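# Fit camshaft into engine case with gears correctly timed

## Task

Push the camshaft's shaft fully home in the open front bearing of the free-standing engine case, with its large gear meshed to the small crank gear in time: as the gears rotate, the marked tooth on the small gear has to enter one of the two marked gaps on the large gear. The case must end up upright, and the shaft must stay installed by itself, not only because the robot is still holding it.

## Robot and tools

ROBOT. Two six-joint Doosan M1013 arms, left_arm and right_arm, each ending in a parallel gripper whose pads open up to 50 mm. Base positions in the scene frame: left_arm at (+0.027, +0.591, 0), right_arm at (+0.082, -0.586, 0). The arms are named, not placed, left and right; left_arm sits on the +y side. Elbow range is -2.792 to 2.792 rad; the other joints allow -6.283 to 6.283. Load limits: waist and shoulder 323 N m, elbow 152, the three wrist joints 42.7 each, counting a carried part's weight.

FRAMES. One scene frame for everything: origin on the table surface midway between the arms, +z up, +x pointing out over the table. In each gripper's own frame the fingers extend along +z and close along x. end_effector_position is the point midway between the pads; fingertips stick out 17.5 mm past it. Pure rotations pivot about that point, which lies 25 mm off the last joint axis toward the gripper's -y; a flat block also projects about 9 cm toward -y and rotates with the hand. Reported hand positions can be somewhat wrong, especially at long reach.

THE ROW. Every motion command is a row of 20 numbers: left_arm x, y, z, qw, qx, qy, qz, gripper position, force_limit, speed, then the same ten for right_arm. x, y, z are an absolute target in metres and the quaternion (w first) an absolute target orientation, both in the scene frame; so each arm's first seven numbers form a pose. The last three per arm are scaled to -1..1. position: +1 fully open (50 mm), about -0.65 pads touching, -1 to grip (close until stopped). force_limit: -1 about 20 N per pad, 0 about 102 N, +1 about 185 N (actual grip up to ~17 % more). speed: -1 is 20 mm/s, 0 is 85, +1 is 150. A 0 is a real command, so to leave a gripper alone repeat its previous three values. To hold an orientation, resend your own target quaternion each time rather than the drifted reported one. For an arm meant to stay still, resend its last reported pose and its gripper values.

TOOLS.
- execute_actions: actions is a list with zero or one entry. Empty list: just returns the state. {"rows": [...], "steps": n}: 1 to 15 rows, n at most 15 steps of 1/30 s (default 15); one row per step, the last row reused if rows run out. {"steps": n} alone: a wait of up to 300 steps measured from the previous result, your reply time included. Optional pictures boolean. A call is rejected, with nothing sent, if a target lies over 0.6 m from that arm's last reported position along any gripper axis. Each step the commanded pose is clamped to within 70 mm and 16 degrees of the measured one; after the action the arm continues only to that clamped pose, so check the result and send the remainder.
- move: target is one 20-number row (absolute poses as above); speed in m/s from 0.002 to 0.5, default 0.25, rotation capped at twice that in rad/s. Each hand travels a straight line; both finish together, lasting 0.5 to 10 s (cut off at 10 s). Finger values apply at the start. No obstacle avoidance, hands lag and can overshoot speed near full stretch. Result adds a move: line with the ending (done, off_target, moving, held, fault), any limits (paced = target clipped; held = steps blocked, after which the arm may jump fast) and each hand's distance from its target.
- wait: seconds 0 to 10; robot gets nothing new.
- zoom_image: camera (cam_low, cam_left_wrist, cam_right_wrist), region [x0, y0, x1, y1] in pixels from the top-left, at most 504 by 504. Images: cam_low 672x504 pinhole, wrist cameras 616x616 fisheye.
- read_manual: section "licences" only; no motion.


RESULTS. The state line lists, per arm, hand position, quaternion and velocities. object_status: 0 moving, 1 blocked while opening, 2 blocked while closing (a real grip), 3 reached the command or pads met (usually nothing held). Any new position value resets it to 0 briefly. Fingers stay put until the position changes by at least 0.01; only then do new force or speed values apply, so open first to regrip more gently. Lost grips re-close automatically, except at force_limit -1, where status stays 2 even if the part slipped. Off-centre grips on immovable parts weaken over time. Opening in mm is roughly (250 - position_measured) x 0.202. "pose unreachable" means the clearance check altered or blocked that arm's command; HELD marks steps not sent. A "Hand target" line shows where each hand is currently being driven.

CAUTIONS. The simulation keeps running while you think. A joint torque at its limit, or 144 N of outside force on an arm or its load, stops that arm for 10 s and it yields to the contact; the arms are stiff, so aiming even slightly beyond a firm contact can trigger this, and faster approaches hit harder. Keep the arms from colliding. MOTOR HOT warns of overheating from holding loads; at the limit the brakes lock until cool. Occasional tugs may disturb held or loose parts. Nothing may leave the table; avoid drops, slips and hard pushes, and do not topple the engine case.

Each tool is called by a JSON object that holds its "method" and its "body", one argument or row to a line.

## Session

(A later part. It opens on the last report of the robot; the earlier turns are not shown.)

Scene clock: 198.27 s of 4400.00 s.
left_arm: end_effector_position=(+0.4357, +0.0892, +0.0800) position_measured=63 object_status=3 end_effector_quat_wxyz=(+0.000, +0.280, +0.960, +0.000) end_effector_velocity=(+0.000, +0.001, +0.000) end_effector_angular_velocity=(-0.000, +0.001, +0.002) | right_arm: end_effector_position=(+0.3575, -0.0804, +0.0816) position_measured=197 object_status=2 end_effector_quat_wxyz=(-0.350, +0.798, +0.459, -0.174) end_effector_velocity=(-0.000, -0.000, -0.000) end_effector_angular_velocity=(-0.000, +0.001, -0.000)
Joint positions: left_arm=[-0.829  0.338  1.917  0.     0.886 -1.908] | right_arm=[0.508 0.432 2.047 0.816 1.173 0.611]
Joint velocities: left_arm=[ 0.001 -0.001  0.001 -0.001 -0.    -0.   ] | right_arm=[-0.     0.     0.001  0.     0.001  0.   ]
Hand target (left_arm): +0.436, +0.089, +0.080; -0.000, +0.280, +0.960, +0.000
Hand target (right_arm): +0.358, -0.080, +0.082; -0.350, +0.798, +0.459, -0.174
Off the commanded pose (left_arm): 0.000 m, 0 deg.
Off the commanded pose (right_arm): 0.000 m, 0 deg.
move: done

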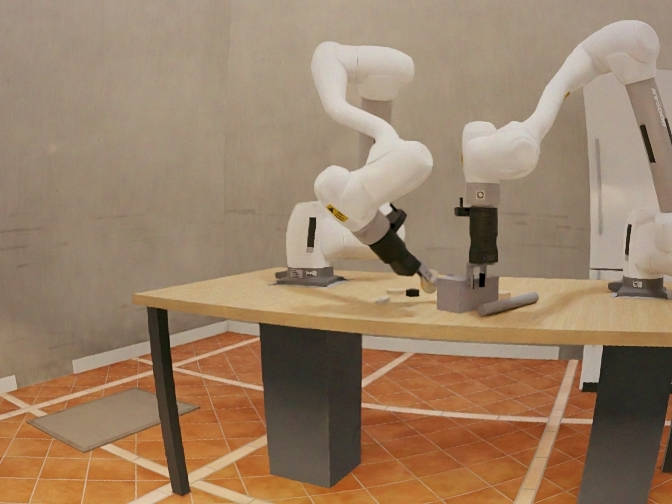

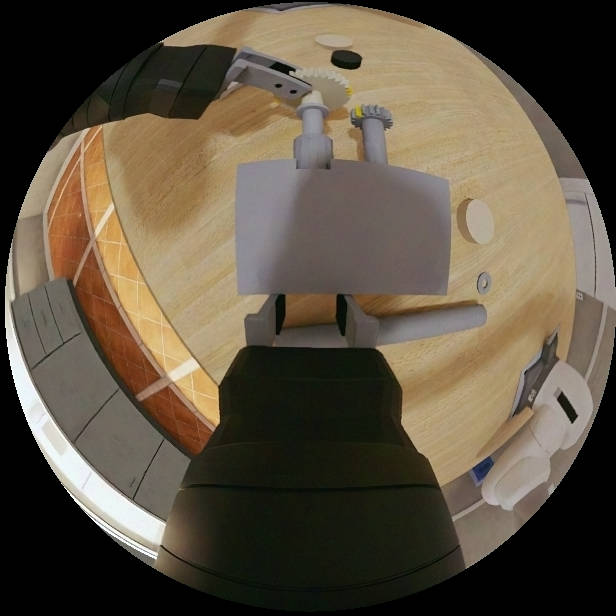

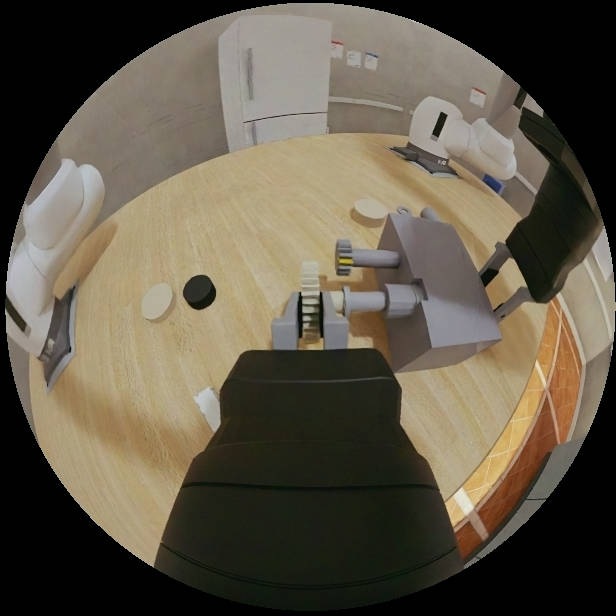

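{"method": "move", "body": {
  "target": [0.4357,0.0892,0.08,0,0.2798,0.96,0,0.6,0,0,0.3597,-0.0759,0.0818,-0.3503,0.7977,0.4593,-0.1743,-1,0.3,-0.7],
  "speed": 0.005
}}

{"method": "zoom_image", "body": {
  "camera": "cam_right_wrist",
  "region": [335,265,435,335]
}}

Scene clock: 203.47 s of 4400.00 s.
left_arm: end_effector_position=(+0.4358, +0.0893, +0.0800) position_measured=63 object_status=3 end_effector_quat_wxyz=(+0.000, +0.280, +0.960, +0.000) end_effector_velocity=(-0.000, -0.001, +0.001) end_effector_angular_velocity=(-0.002, -0.000, -0.001) | right_arm: end_effector_position=(+0.3596, -0.0760, +0.0818) position_measured=197 object_status=2 end_effector_quat_wxyz=(-0.350, +0.798, +0.459, -0.174) end_effector_velocity=(+0.000, +0.000, -0.001) end_effector_angular_velocity=(-0.001, +0.001, -0.001)
Joint positions: left_arm=[-0.828  0.338  1.917  0.     0.886 -1.908] | right_arm=[0.512 0.437 2.038 0.817 1.174 0.616]
Joint velocities: left_arm=[-0.001 -0.001 -0.001 -0.001  0.     0.001] | right_arm=[-0.001  0.002 -0.     0.    -0.     0.   ]
Hand target (left_arm): +0.436, +0.089, +0.080; +0.000, +0.280, +0.960, +0.000
Hand target (right_arm): +0.360, -0.076, +0.082; -0.350, +0.798, +0.459, -0.174
Off the commanded pose (left_arm): 0.000 m, 0 deg.
Off the commanded pose (right_arm): 0.000 m, 0 deg.
After step 90, 0.97 s passed at rest.
move: done

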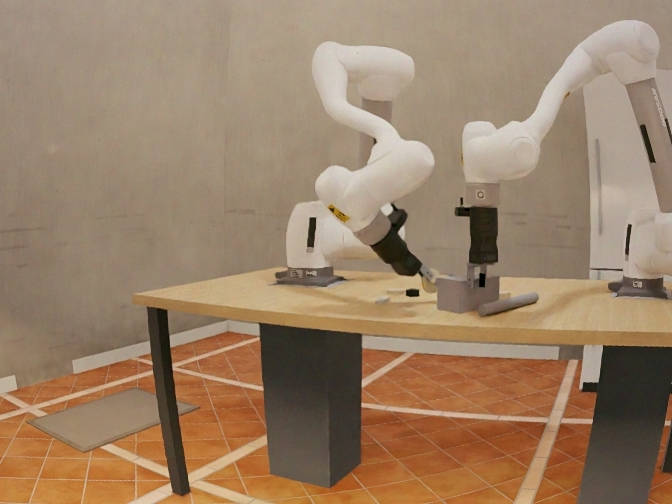

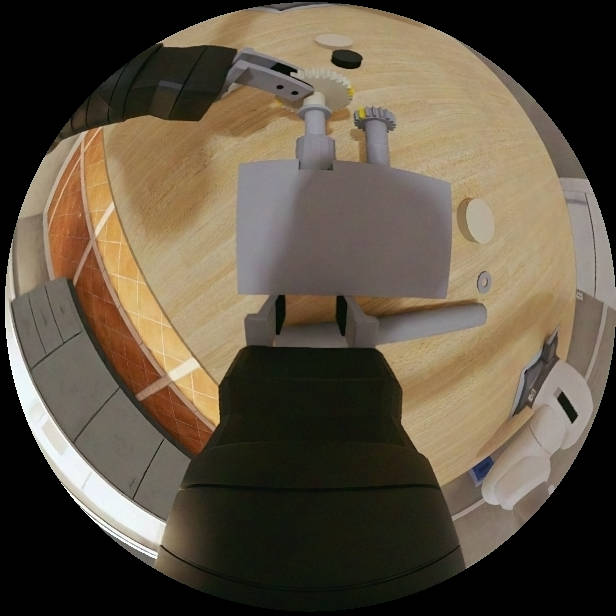

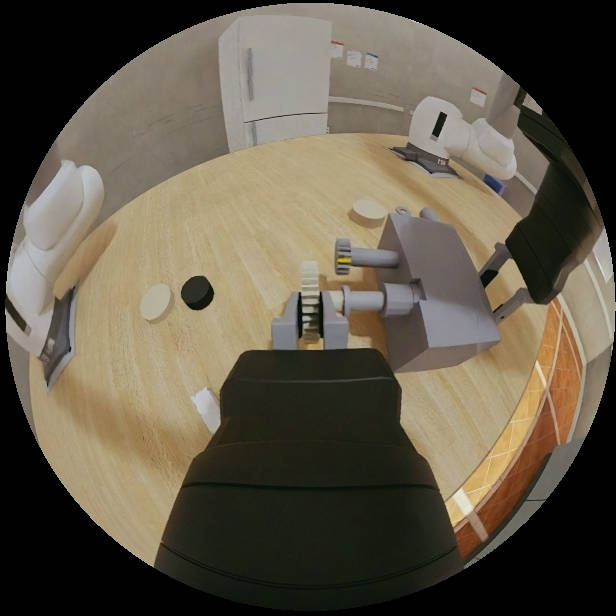

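Region (335, 265, 435, 335) of cam_right_wrist's 616x616 image, scaled by 5.040, with more detail than that image has; it fills the top 353 rows of this view, and the rest is white.

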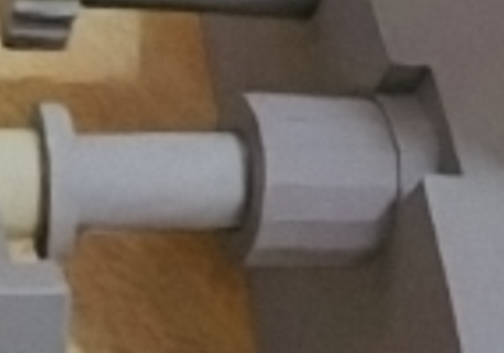

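{"method": "move", "body": {
  "target": [0.4357,0.0892,0.08,0,0.2798,0.96,0,0.6,0,0,0.3584,-0.0785,0.0818,-0.3503,0.7977,0.4593,-0.1743,-1,0.3,-0.7],
  "speed": 0.008
}}

{"method": "zoom_image", "body": {
  "camera": "cam_right_wrist",
  "region": [335,265,435,335]
}}

{"method": "zoom_image", "body": {
  "camera": "cam_left_wrist",
  "region": [260,60,400,180]
}}

{"method": "zoom_image", "body": {
  "camera": "cam_low",
  "region": [405,255,465,300]
}}

Scene clock: 208.10 s of 4400.00 s.
left_arm: end_effector_position=(+0.4356, +0.0890, +0.0800) position_measured=63 object_status=3 end_effector_quat_wxyz=(-0.000, +0.280, +0.960, -0.000) end_effector_velocity=(-0.001, -0.001, +0.001) end_effector_angular_velocity=(-0.001, -0.001, -0.001) | right_arm: end_effector_position=(+0.3586, -0.0784, +0.0818) position_measured=197 object_status=2 end_effector_quat_wxyz=(-0.350, +0.798, +0.459, -0.174) end_effector_velocity=(-0.001, -0.001, -0.000) end_effector_angular_velocity=(-0.001, +0.001, +0.001)
Joint positions: left_arm=[-0.829  0.338  1.917 -0.     0.886 -1.908] | right_arm=[0.51  0.434 2.043 0.817 1.173 0.613]
Joint velocities: left_arm=[-0.002 -0.001 -0.     0.001 -0.    -0.001] | right_arm=[ 0.     0.     0.001 -0.001  0.    -0.   ]
Hand target (left_arm): +0.436, +0.089, +0.080; -0.000, +0.280, +0.960, -0.000
Hand target (right_arm): +0.358, -0.078, +0.082; -0.350, +0.798, +0.459, -0.174
Off the commanded pose (left_arm): 0.000 m, 0 deg.
Off the commanded pose (right_arm): 0.000 m, 0 deg.
After step 90, 0.93 s passed at rest.
move: done

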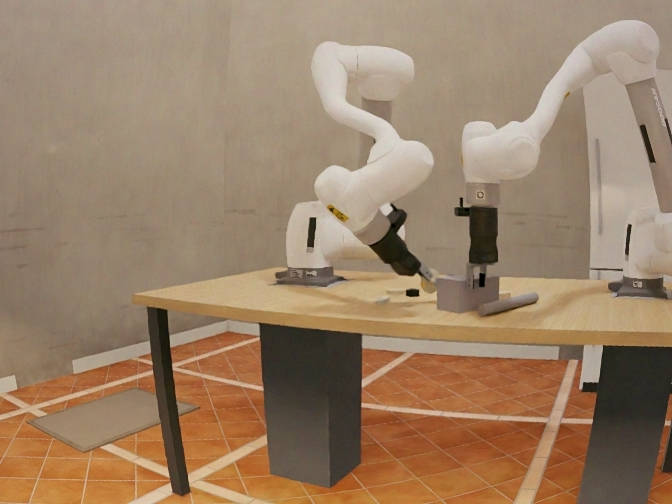

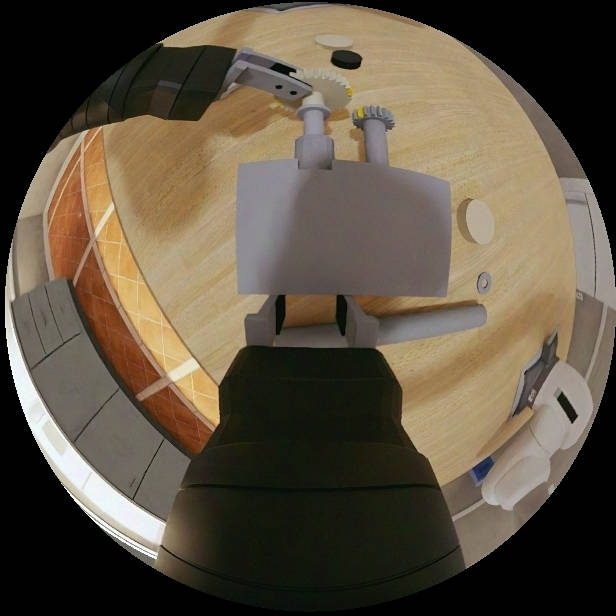

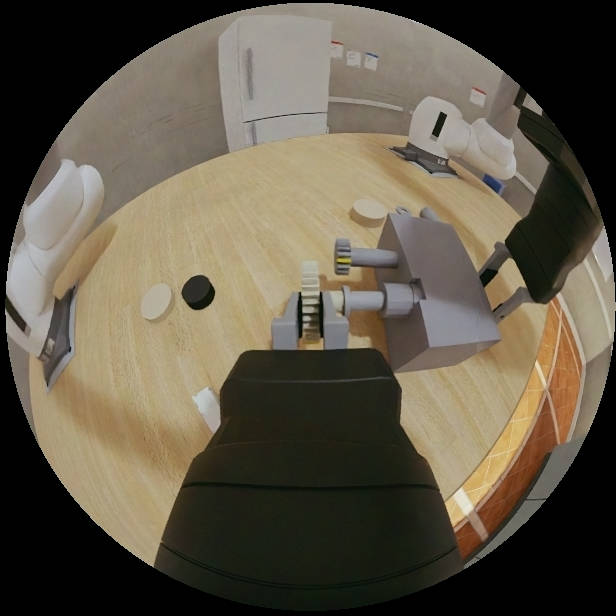

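Region (335, 265, 435, 335) of cam_right_wrist's 616x616 image, scaled by 5.040, with more detail than that image has; it fills the top 353 rows of this view, and the rest is white.

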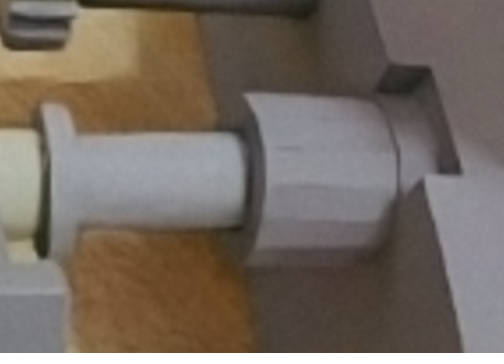

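Region (260, 60, 400, 180) of cam_left_wrist's 616x616 image, scaled by 3.600, with more detail than that image has; it fills the top 432 rows of this view, and the rest is white.

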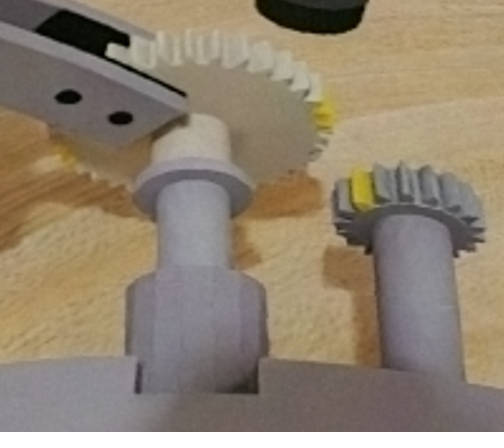

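Region (405, 255, 465, 300) of cam_low's 672x504 image, scaled by 8.400, with more detail than that image has; it fills the top 378 rows of this view, and the rest is white.

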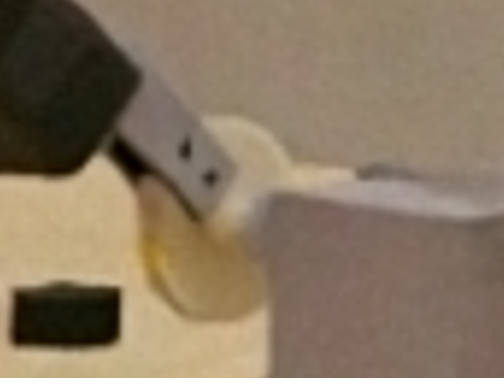

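{"method": "move", "body": {
  "target": [0.4357,0.0892,0.08,0,0.2798,0.96,0,0.6,0,0,0.3582,-0.0789,0.0818,-0.3503,0.7977,0.4593,-0.1743,-0.16,0.3,-0.9],
  "speed": 0.008
}}

{"method": "zoom_image", "body": {
  "camera": "cam_right_wrist",
  "region": [335,265,435,335]
}}

{"method": "zoom_image", "body": {
  "camera": "cam_left_wrist",
  "region": [260,60,400,180]
}}

{"method": "zoom_image", "body": {
  "camera": "cam_right_wrist",
  "region": [265,250,365,350]
}}

Scene clock: 213.93 s of 4400.00 s.
left_arm: end_effector_position=(+0.4357, +0.0892, +0.0800) position_measured=63 object_status=3 end_effector_quat_wxyz=(-0.000, +0.280, +0.960, +0.000) end_effector_velocity=(+0.000, +0.000, +0.000) end_effector_angular_velocity=(-0.000, -0.000, +0.001) | right_arm: end_effector_position=(+0.3582, -0.0789, +0.0818) position_measured=176 object_status=3 end_effector_quat_wxyz=(-0.350, +0.798, +0.459, -0.174) end_effector_velocity=(+0.001, +0.000, +0.001) end_effector_angular_velocity=(+0.002, -0.002, +0.001)
Joint positions: left_arm=[-0.829  0.338  1.917  0.     0.886 -1.908] | right_arm=[0.51  0.434 2.044 0.817 1.173 0.613]
Joint velocities: left_arm=[ 0.    -0.001  0.     0.     0.    -0.001] | right_arm=[-0.    -0.002 -0.001 -0.     0.001 -0.   ]
Hand target (left_arm): +0.436, +0.089, +0.080; -0.000, +0.280, +0.960, -0.000
Hand target (right_arm): +0.358, -0.079, +0.082; -0.350, +0.798, +0.459, -0.174
Off the commanded pose (left_arm): 0.000 m, 0 deg.
Off the commanded pose (right_arm): 0.000 m, 0 deg.
After step 90, 2.13 s passed at rest.
move: done

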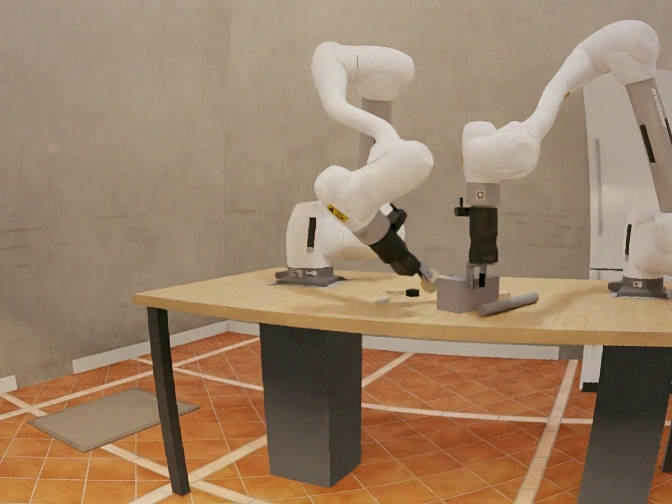

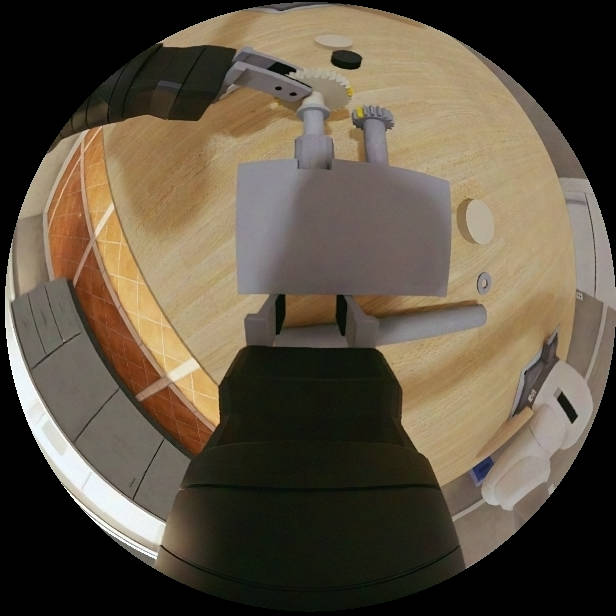

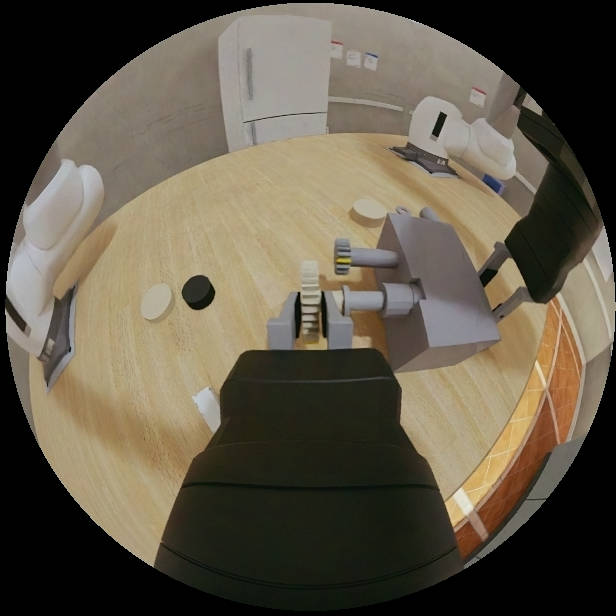

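Region (335, 265, 435, 335) of cam_right_wrist's 616x616 image, scaled by 5.040, with more detail than that image has; it fills the top 353 rows of this view, and the rest is white.

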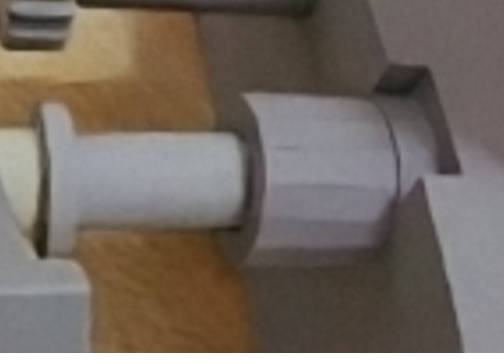

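Region (260, 60, 400, 180) of cam_left_wrist's 616x616 image, scaled by 3.600, with more detail than that image has; it fills the top 432 rows of this view, and the rest is white.

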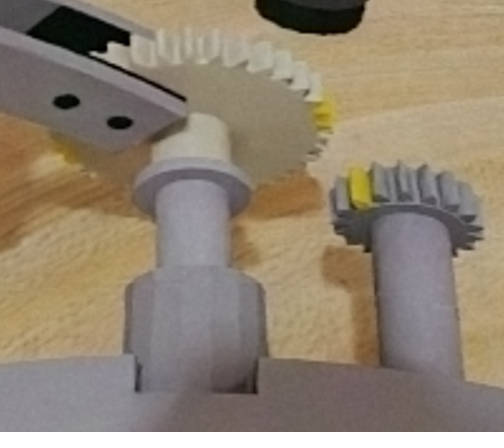

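Region (265, 250, 365, 350) of cam_right_wrist's 616x616 image, scaled by 5.040, with more detail than that image has.

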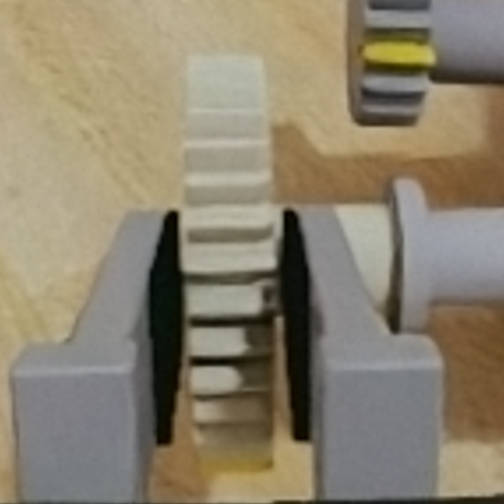

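{"method": "move", "body": {
  "target": [0.4357,0.0892,0.08,0,0.2798,0.96,0,0.6,0,0,0.3581,-0.0791,0.0818,-0.3503,0.7977,0.4593,-0.1743,-1,0.3,-0.8],
  "speed": 0.008
}}

{"method": "move", "body": {
  "target": [0.4357,0.0892,0.08,0,0.2798,0.96,0,0.6,0,0,0.3579,-0.0785,0.0834,-0.3451,0.8023,0.4514,-0.1833,-1,0.3,-0.8],
  "speed": 0.015
}}

{"method": "move", "body": {
  "target": [0.4357,0.0892,0.08,0,0.2798,0.96,0,0.6,0,0,0.3595,-0.076,0.0834,-0.3451,0.8023,0.4514,-0.1833,-1,0.3,-0.8],
  "speed": 0.005
}}

{"method": "zoom_image", "body": {
  "camera": "cam_right_wrist",
  "region": [335,265,435,335]
}}

Scene clock: 219.83 s of 4400.00 s.
left_arm: end_effector_position=(+0.4357, +0.0892, +0.0800) position_measured=63 object_status=3 end_effector_quat_wxyz=(-0.000, +0.280, +0.960, +0.000) end_effector_velocity=(-0.000, +0.000, -0.001) end_effector_angular_velocity=(+0.001, +0.001, -0.001) | right_arm: end_effector_position=(+0.3581, -0.0791, +0.0818) position_measured=197 object_status=2 end_effector_quat_wxyz=(-0.350, +0.798, +0.459, -0.174) end_effector_velocity=(-0.001, -0.000, -0.000) end_effector_angular_velocity=(-0.001, +0.002, -0.001)
Joint positions: left_arm=[-0.829  0.338  1.917  0.     0.886 -1.908] | right_arm=[0.51  0.433 2.045 0.816 1.173 0.612]
Joint velocities: left_arm=[-0.     0.001  0.    -0.     0.     0.001] | right_arm=[-0.     0.     0.001  0.001  0.    -0.   ]
Hand target (left_arm): +0.436, +0.089, +0.080; +0.000, +0.280, +0.960, +0.000
Hand target (right_arm): +0.358, -0.079, +0.082; -0.350, +0.798, +0.459, -0.174
Off the commanded pose (left_arm): 0.000 m, 0 deg.
Off the commanded pose (right_arm): 0.000 m, 0 deg.
After step 90, 2.20 s passed at rest.
move: done

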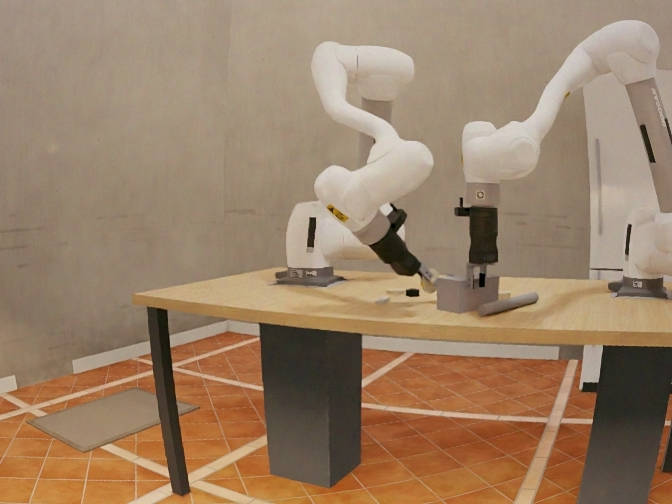

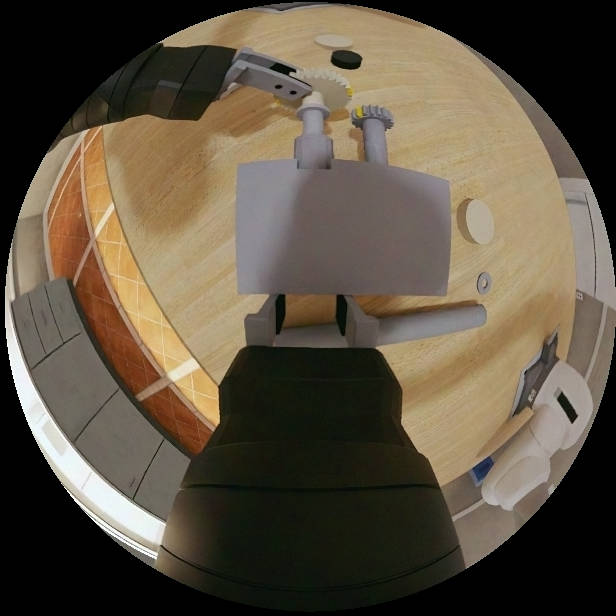

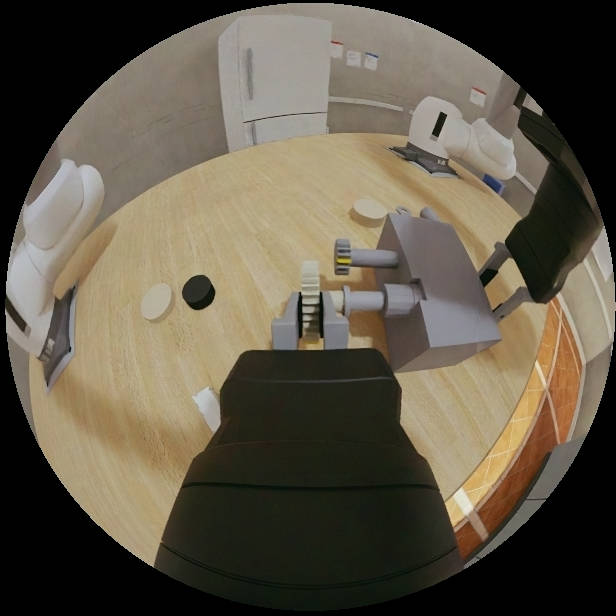

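Scene clock: 220.97 s of 4400.00 s.
left_arm: end_effector_position=(+0.4357, +0.0892, +0.0800) position_measured=63 object_status=3 end_effector_quat_wxyz=(-0.000, +0.280, +0.960, +0.000) end_effector_velocity=(+0.000, +0.000, -0.000) end_effector_angular_velocity=(+0.001, +0.001, +0.003) | right_arm: end_effector_position=(+0.3579, -0.0785, +0.0834) position_measured=197 object_status=2 end_effector_quat_wxyz=(-0.345, +0.802, +0.451, -0.183) end_effector_velocity=(+0.001, +0.000, -0.000) end_effector_angular_velocity=(+0.001, -0.002, -0.001)
Joint positions: left_arm=[-0.829  0.338  1.917  0.     0.886 -1.908] | right_arm=[0.513 0.434 2.038 0.806 1.183 0.647]
Joint velocities: left_arm=[ 0.001  0.     0.001 -0.     0.    -0.002] | right_arm=[-0.     0.    -0.001 -0.    -0.001 -0.   ]
Hand target (left_arm): +0.436, +0.089, +0.080; +0.000, +0.280, +0.960, +0.000
Hand target (right_arm): +0.358, -0.079, +0.083; -0.345, +0.802, +0.451, -0.183
Off the commanded pose (left_arm): 0.000 m, 0 deg.
Off the commanded pose (right_arm): 0.000 m, 0 deg.
move: done

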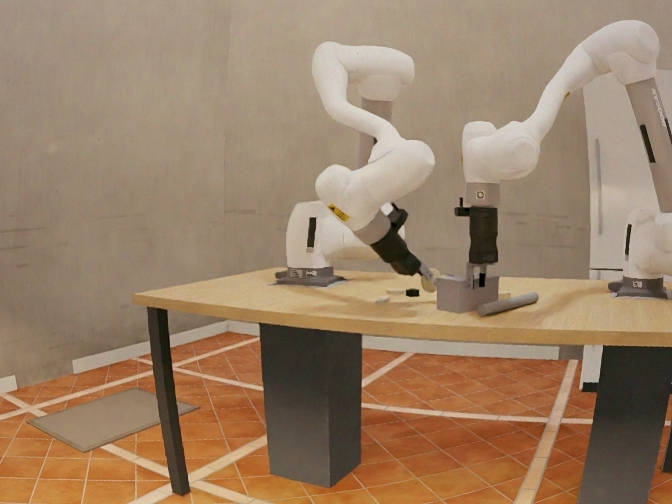

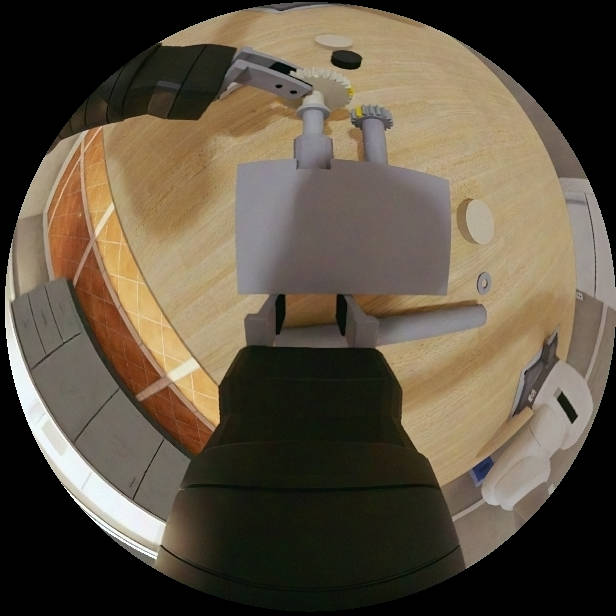

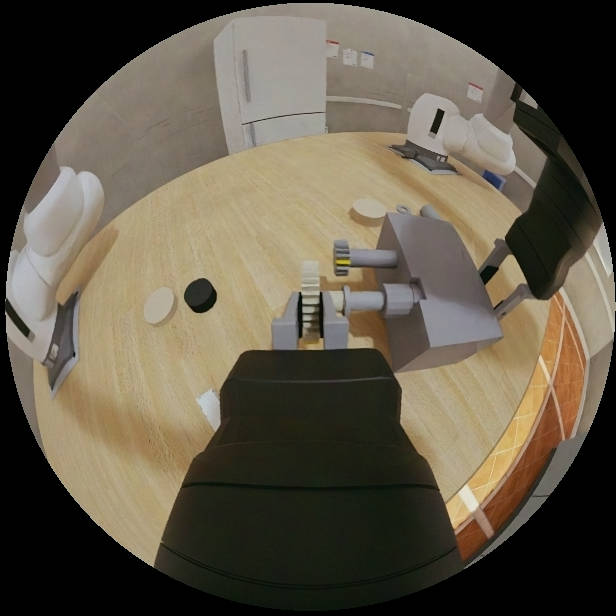

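Scene clock: 221.77 s of 4400.00 s.
left_arm: end_effector_position=(+0.4357, +0.0892, +0.0800) position_measured=63 object_status=3 end_effector_quat_wxyz=(-0.000, +0.280, +0.960, +0.000) end_effector_velocity=(-0.001, -0.001, -0.000) end_effector_angular_velocity=(-0.000, +0.000, -0.000) | right_arm: end_effector_position=(+0.3595, -0.0760, +0.0834) position_measured=197 object_status=2 end_effector_quat_wxyz=(-0.345, +0.802, +0.451, -0.183) end_effector_velocity=(+0.000, +0.000, -0.000) end_effector_angular_velocity=(+0.000, -0.001, +0.000)
Joint positions: left_arm=[-0.829  0.338  1.917  0.     0.886 -1.908] | right_arm=[0.515 0.437 2.032 0.806 1.183 0.65 ]
Joint velocities: left_arm=[-0.002  0.     0.    -0.     0.    -0.001] | right_arm=[ 0.     0.    -0.     0.    -0.001 -0.   ]
Hand target (left_arm): +0.436, +0.089, +0.080; +0.000, +0.280, +0.960, +0.000
Hand target (right_arm): +0.360, -0.076, +0.083; -0.345, +0.802, +0.451, -0.183
Off the commanded pose (left_arm): 0.000 m, 0 deg.
Off the commanded pose (right_arm): 0.000 m, 0 deg.
move: done

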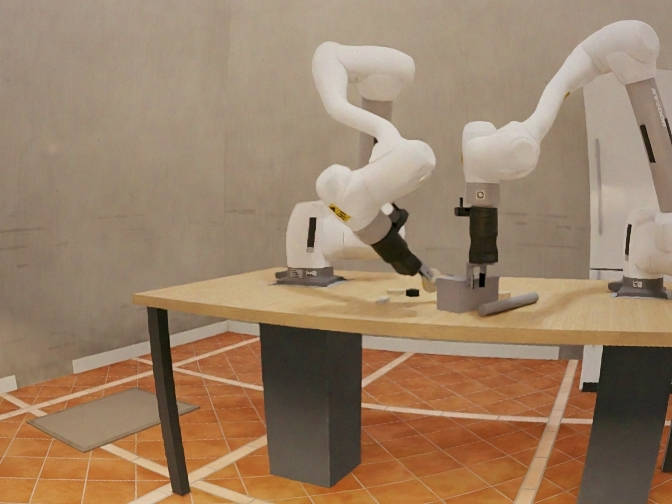

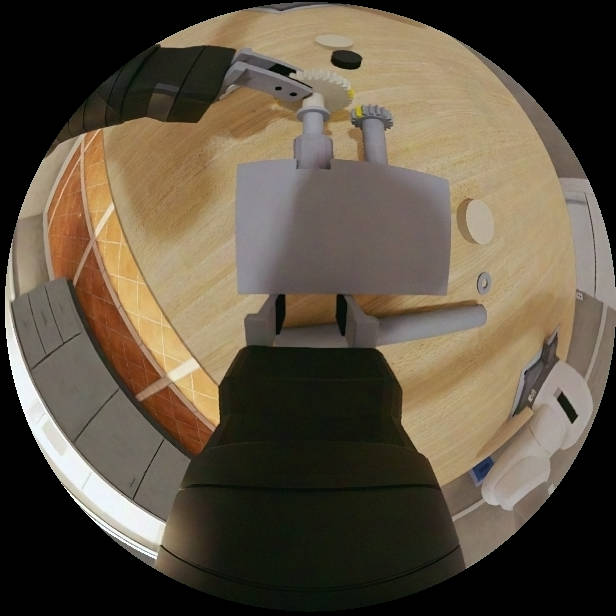

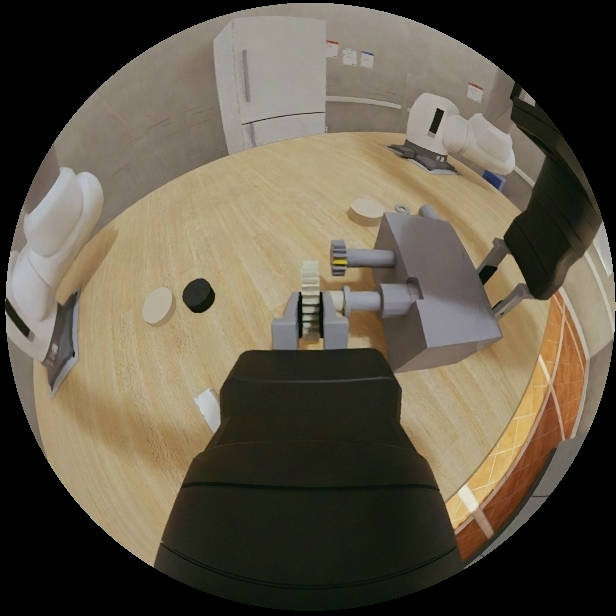

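Region (335, 265, 435, 335) of cam_right_wrist's 616x616 image, scaled by 5.040, with more detail than that image has; it fills the top 353 rows of this view, and the rest is white.

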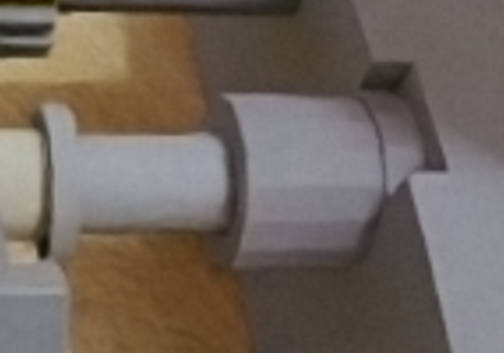

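{"method": "move", "body": {
  "target": [0.4357,0.0892,0.08,0,0.2798,0.96,0,0.6,0,0,0.3622,-0.0718,0.0839,-0.3432,0.8031,0.4499,-0.1868,-1,0.3,-0.8],
  "speed": 0.006
}}

{"method": "zoom_image", "body": {
  "camera": "cam_right_wrist",
  "region": [335,265,435,335]
}}

Scene clock: 225.43 s of 4400.00 s.
left_arm: end_effector_position=(+0.4357, +0.0892, +0.0800) position_measured=63 object_status=3 end_effector_quat_wxyz=(+0.000, +0.280, +0.960, -0.000) end_effector_velocity=(+0.000, +0.000, -0.001) end_effector_angular_velocity=(+0.001, +0.001, +0.001) | right_arm: end_effector_position=(+0.3622, -0.0718, +0.0839) position_measured=197 object_status=2 end_effector_quat_wxyz=(-0.343, +0.803, +0.450, -0.187) end_effector_velocity=(-0.001, -0.000, -0.001) end_effector_angular_velocity=(-0.001, +0.001, +0.001)
Joint positions: left_arm=[-0.829  0.338  1.917  0.     0.886 -1.908] | right_arm=[0.519 0.444 2.02  0.802 1.19  0.665]
Joint velocities: left_arm=[ 0.001  0.001 -0.    -0.    -0.    -0.001] | right_arm=[ 0.001  0.001  0.001 -0.    -0.001  0.   ]
Hand target (left_arm): +0.436, +0.089, +0.080; +0.000, +0.280, +0.960, -0.000
Hand target (right_arm): +0.362, -0.072, +0.084; -0.343, +0.803, +0.450, -0.187
Off the commanded pose (left_arm): 0.000 m, 0 deg.
Off the commanded pose (right_arm): 0.000 m, 0 deg.
move: done

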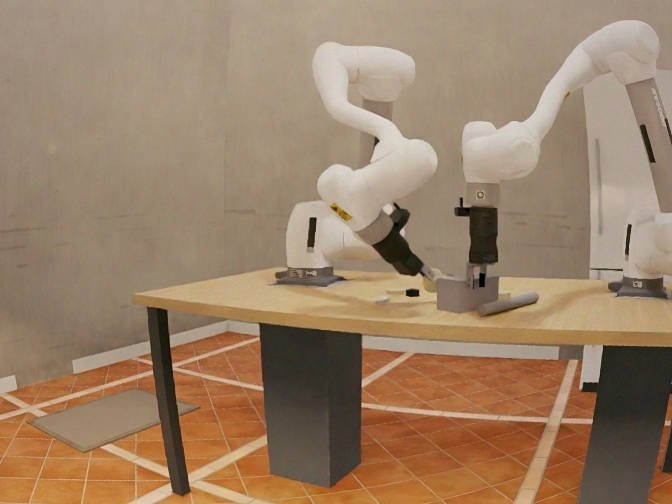

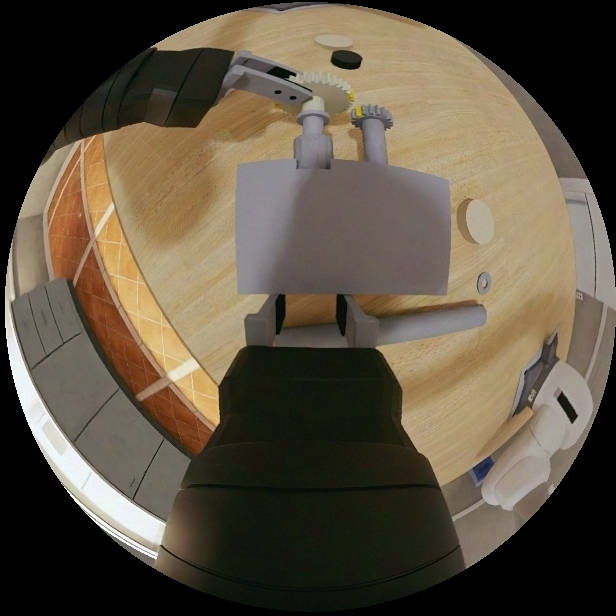

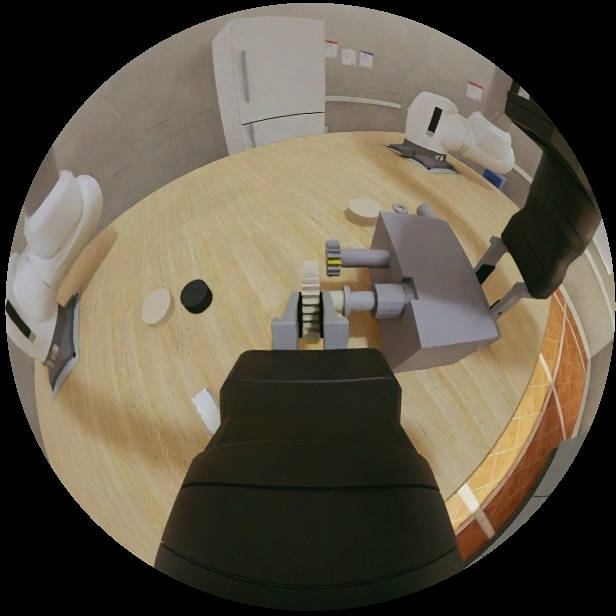

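Region (335, 265, 435, 335) of cam_right_wrist's 616x616 image, scaled by 5.040, with more detail than that image has; it fills the top 353 rows of this view, and the rest is white.

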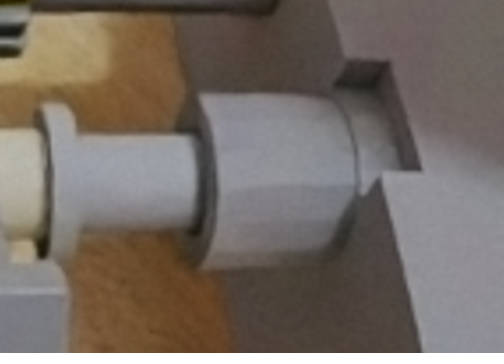

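Good. Another 6.5 mm, then check timing.

{"method": "move", "body": {
  "target": [0.4357,0.0892,0.08,0,0.2798,0.96,0,0.6,0,0,0.3657,-0.0663,0.084,-0.3432,0.8031,0.4499,-0.1868,-1,0.3,-0.8],
  "speed": 0.007
}}

{"method": "zoom_image", "body": {
  "camera": "cam_right_wrist",
  "region": [290,230,390,330]
}}

{"method": "zoom_image", "body": {
  "camera": "cam_left_wrist",
  "region": [320,75,400,145]
}}

Scene clock: 229.60 s of 4400.00 s.
left_arm: end_effector_position=(+0.4357, +0.0892, +0.0800) position_measured=63 object_status=3 end_effector_quat_wxyz=(+0.000, +0.280, +0.960, -0.000) end_effector_velocity=(-0.001, -0.000, -0.001) end_effector_angular_velocity=(+0.001, +0.001, +0.000) | right_arm: end_effector_position=(+0.3657, -0.0663, +0.0840) position_measured=197 object_status=2 end_effector_quat_wxyz=(-0.343, +0.803, +0.450, -0.187) end_effector_velocity=(+0.000, -0.000, -0.000) end_effector_angular_velocity=(-0.000, +0.001, -0.000)
Joint positions: left_arm=[-0.829  0.338  1.917  0.     0.886 -1.908] | right_arm=[0.522 0.451 2.007 0.802 1.192 0.671]
Joint velocities: left_arm=[-0.001  0.001  0.    -0.001  0.    -0.001] | right_arm=[-0.001  0.001 -0.     0.     0.001  0.   ]
Hand target (left_arm): +0.436, +0.089, +0.080; +0.000, +0.280, +0.960, -0.000
Hand target (right_arm): +0.366, -0.066, +0.084; -0.343, +0.803, +0.450, -0.187
Off the commanded pose (left_arm): 0.000 m, 0 deg.
Off the commanded pose (right_arm): 0.000 m, 0 deg.
move: done

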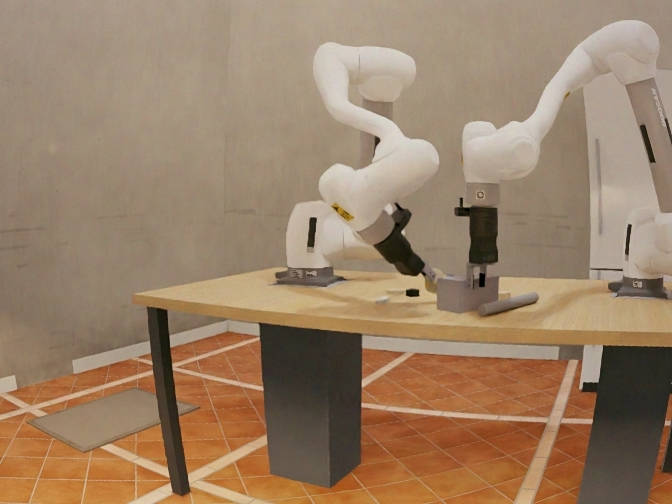

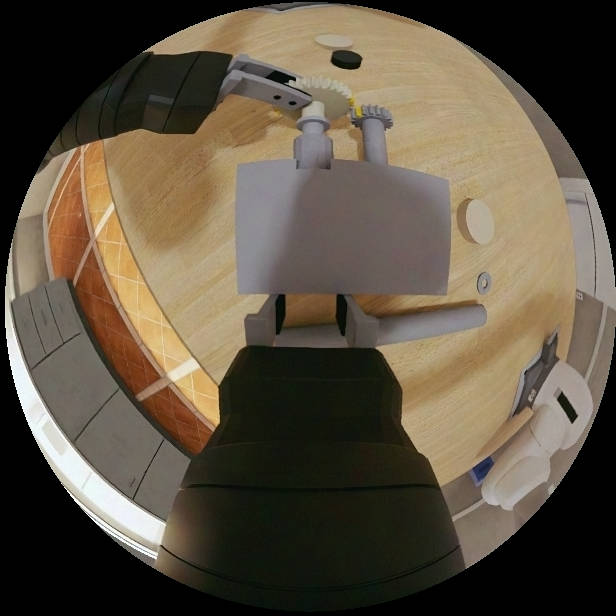

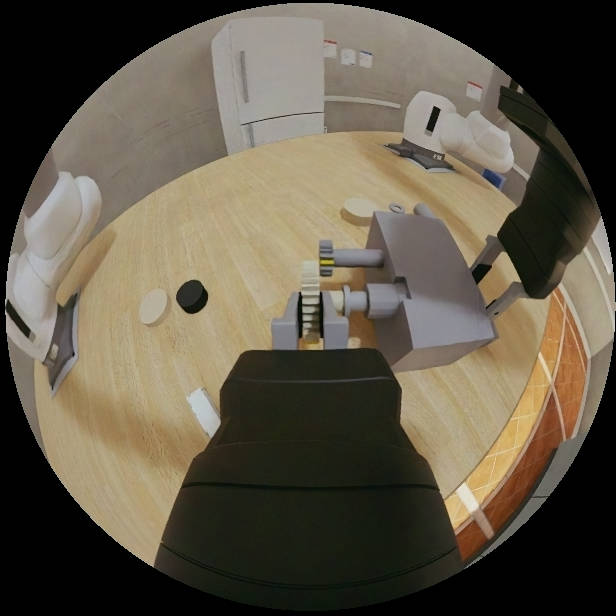

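Region (290, 230, 390, 330) of cam_right_wrist's 616x616 image, scaled by 5.040, with more detail than that image has.

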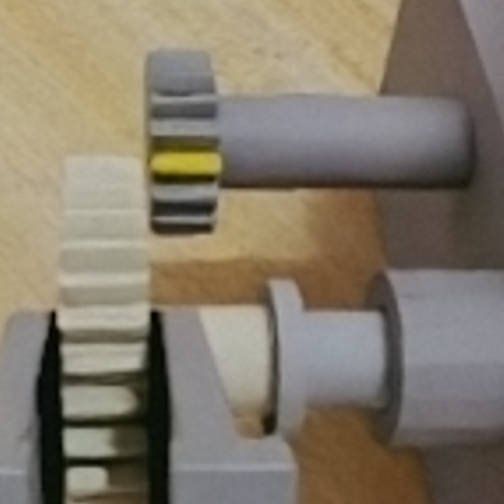

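Region (320, 75, 400, 145) of cam_left_wrist's 616x616 image, scaled by 6.300, with more detail than that image has; it fills the top 441 rows of this view, and the rest is white.

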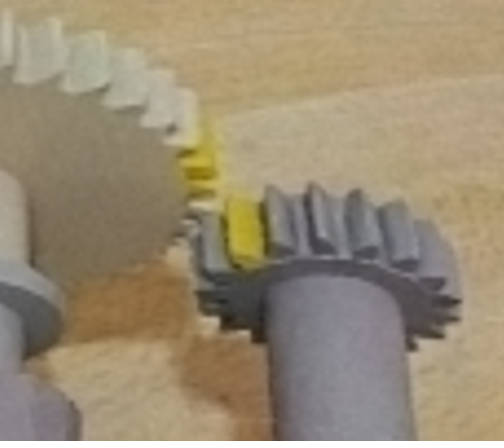

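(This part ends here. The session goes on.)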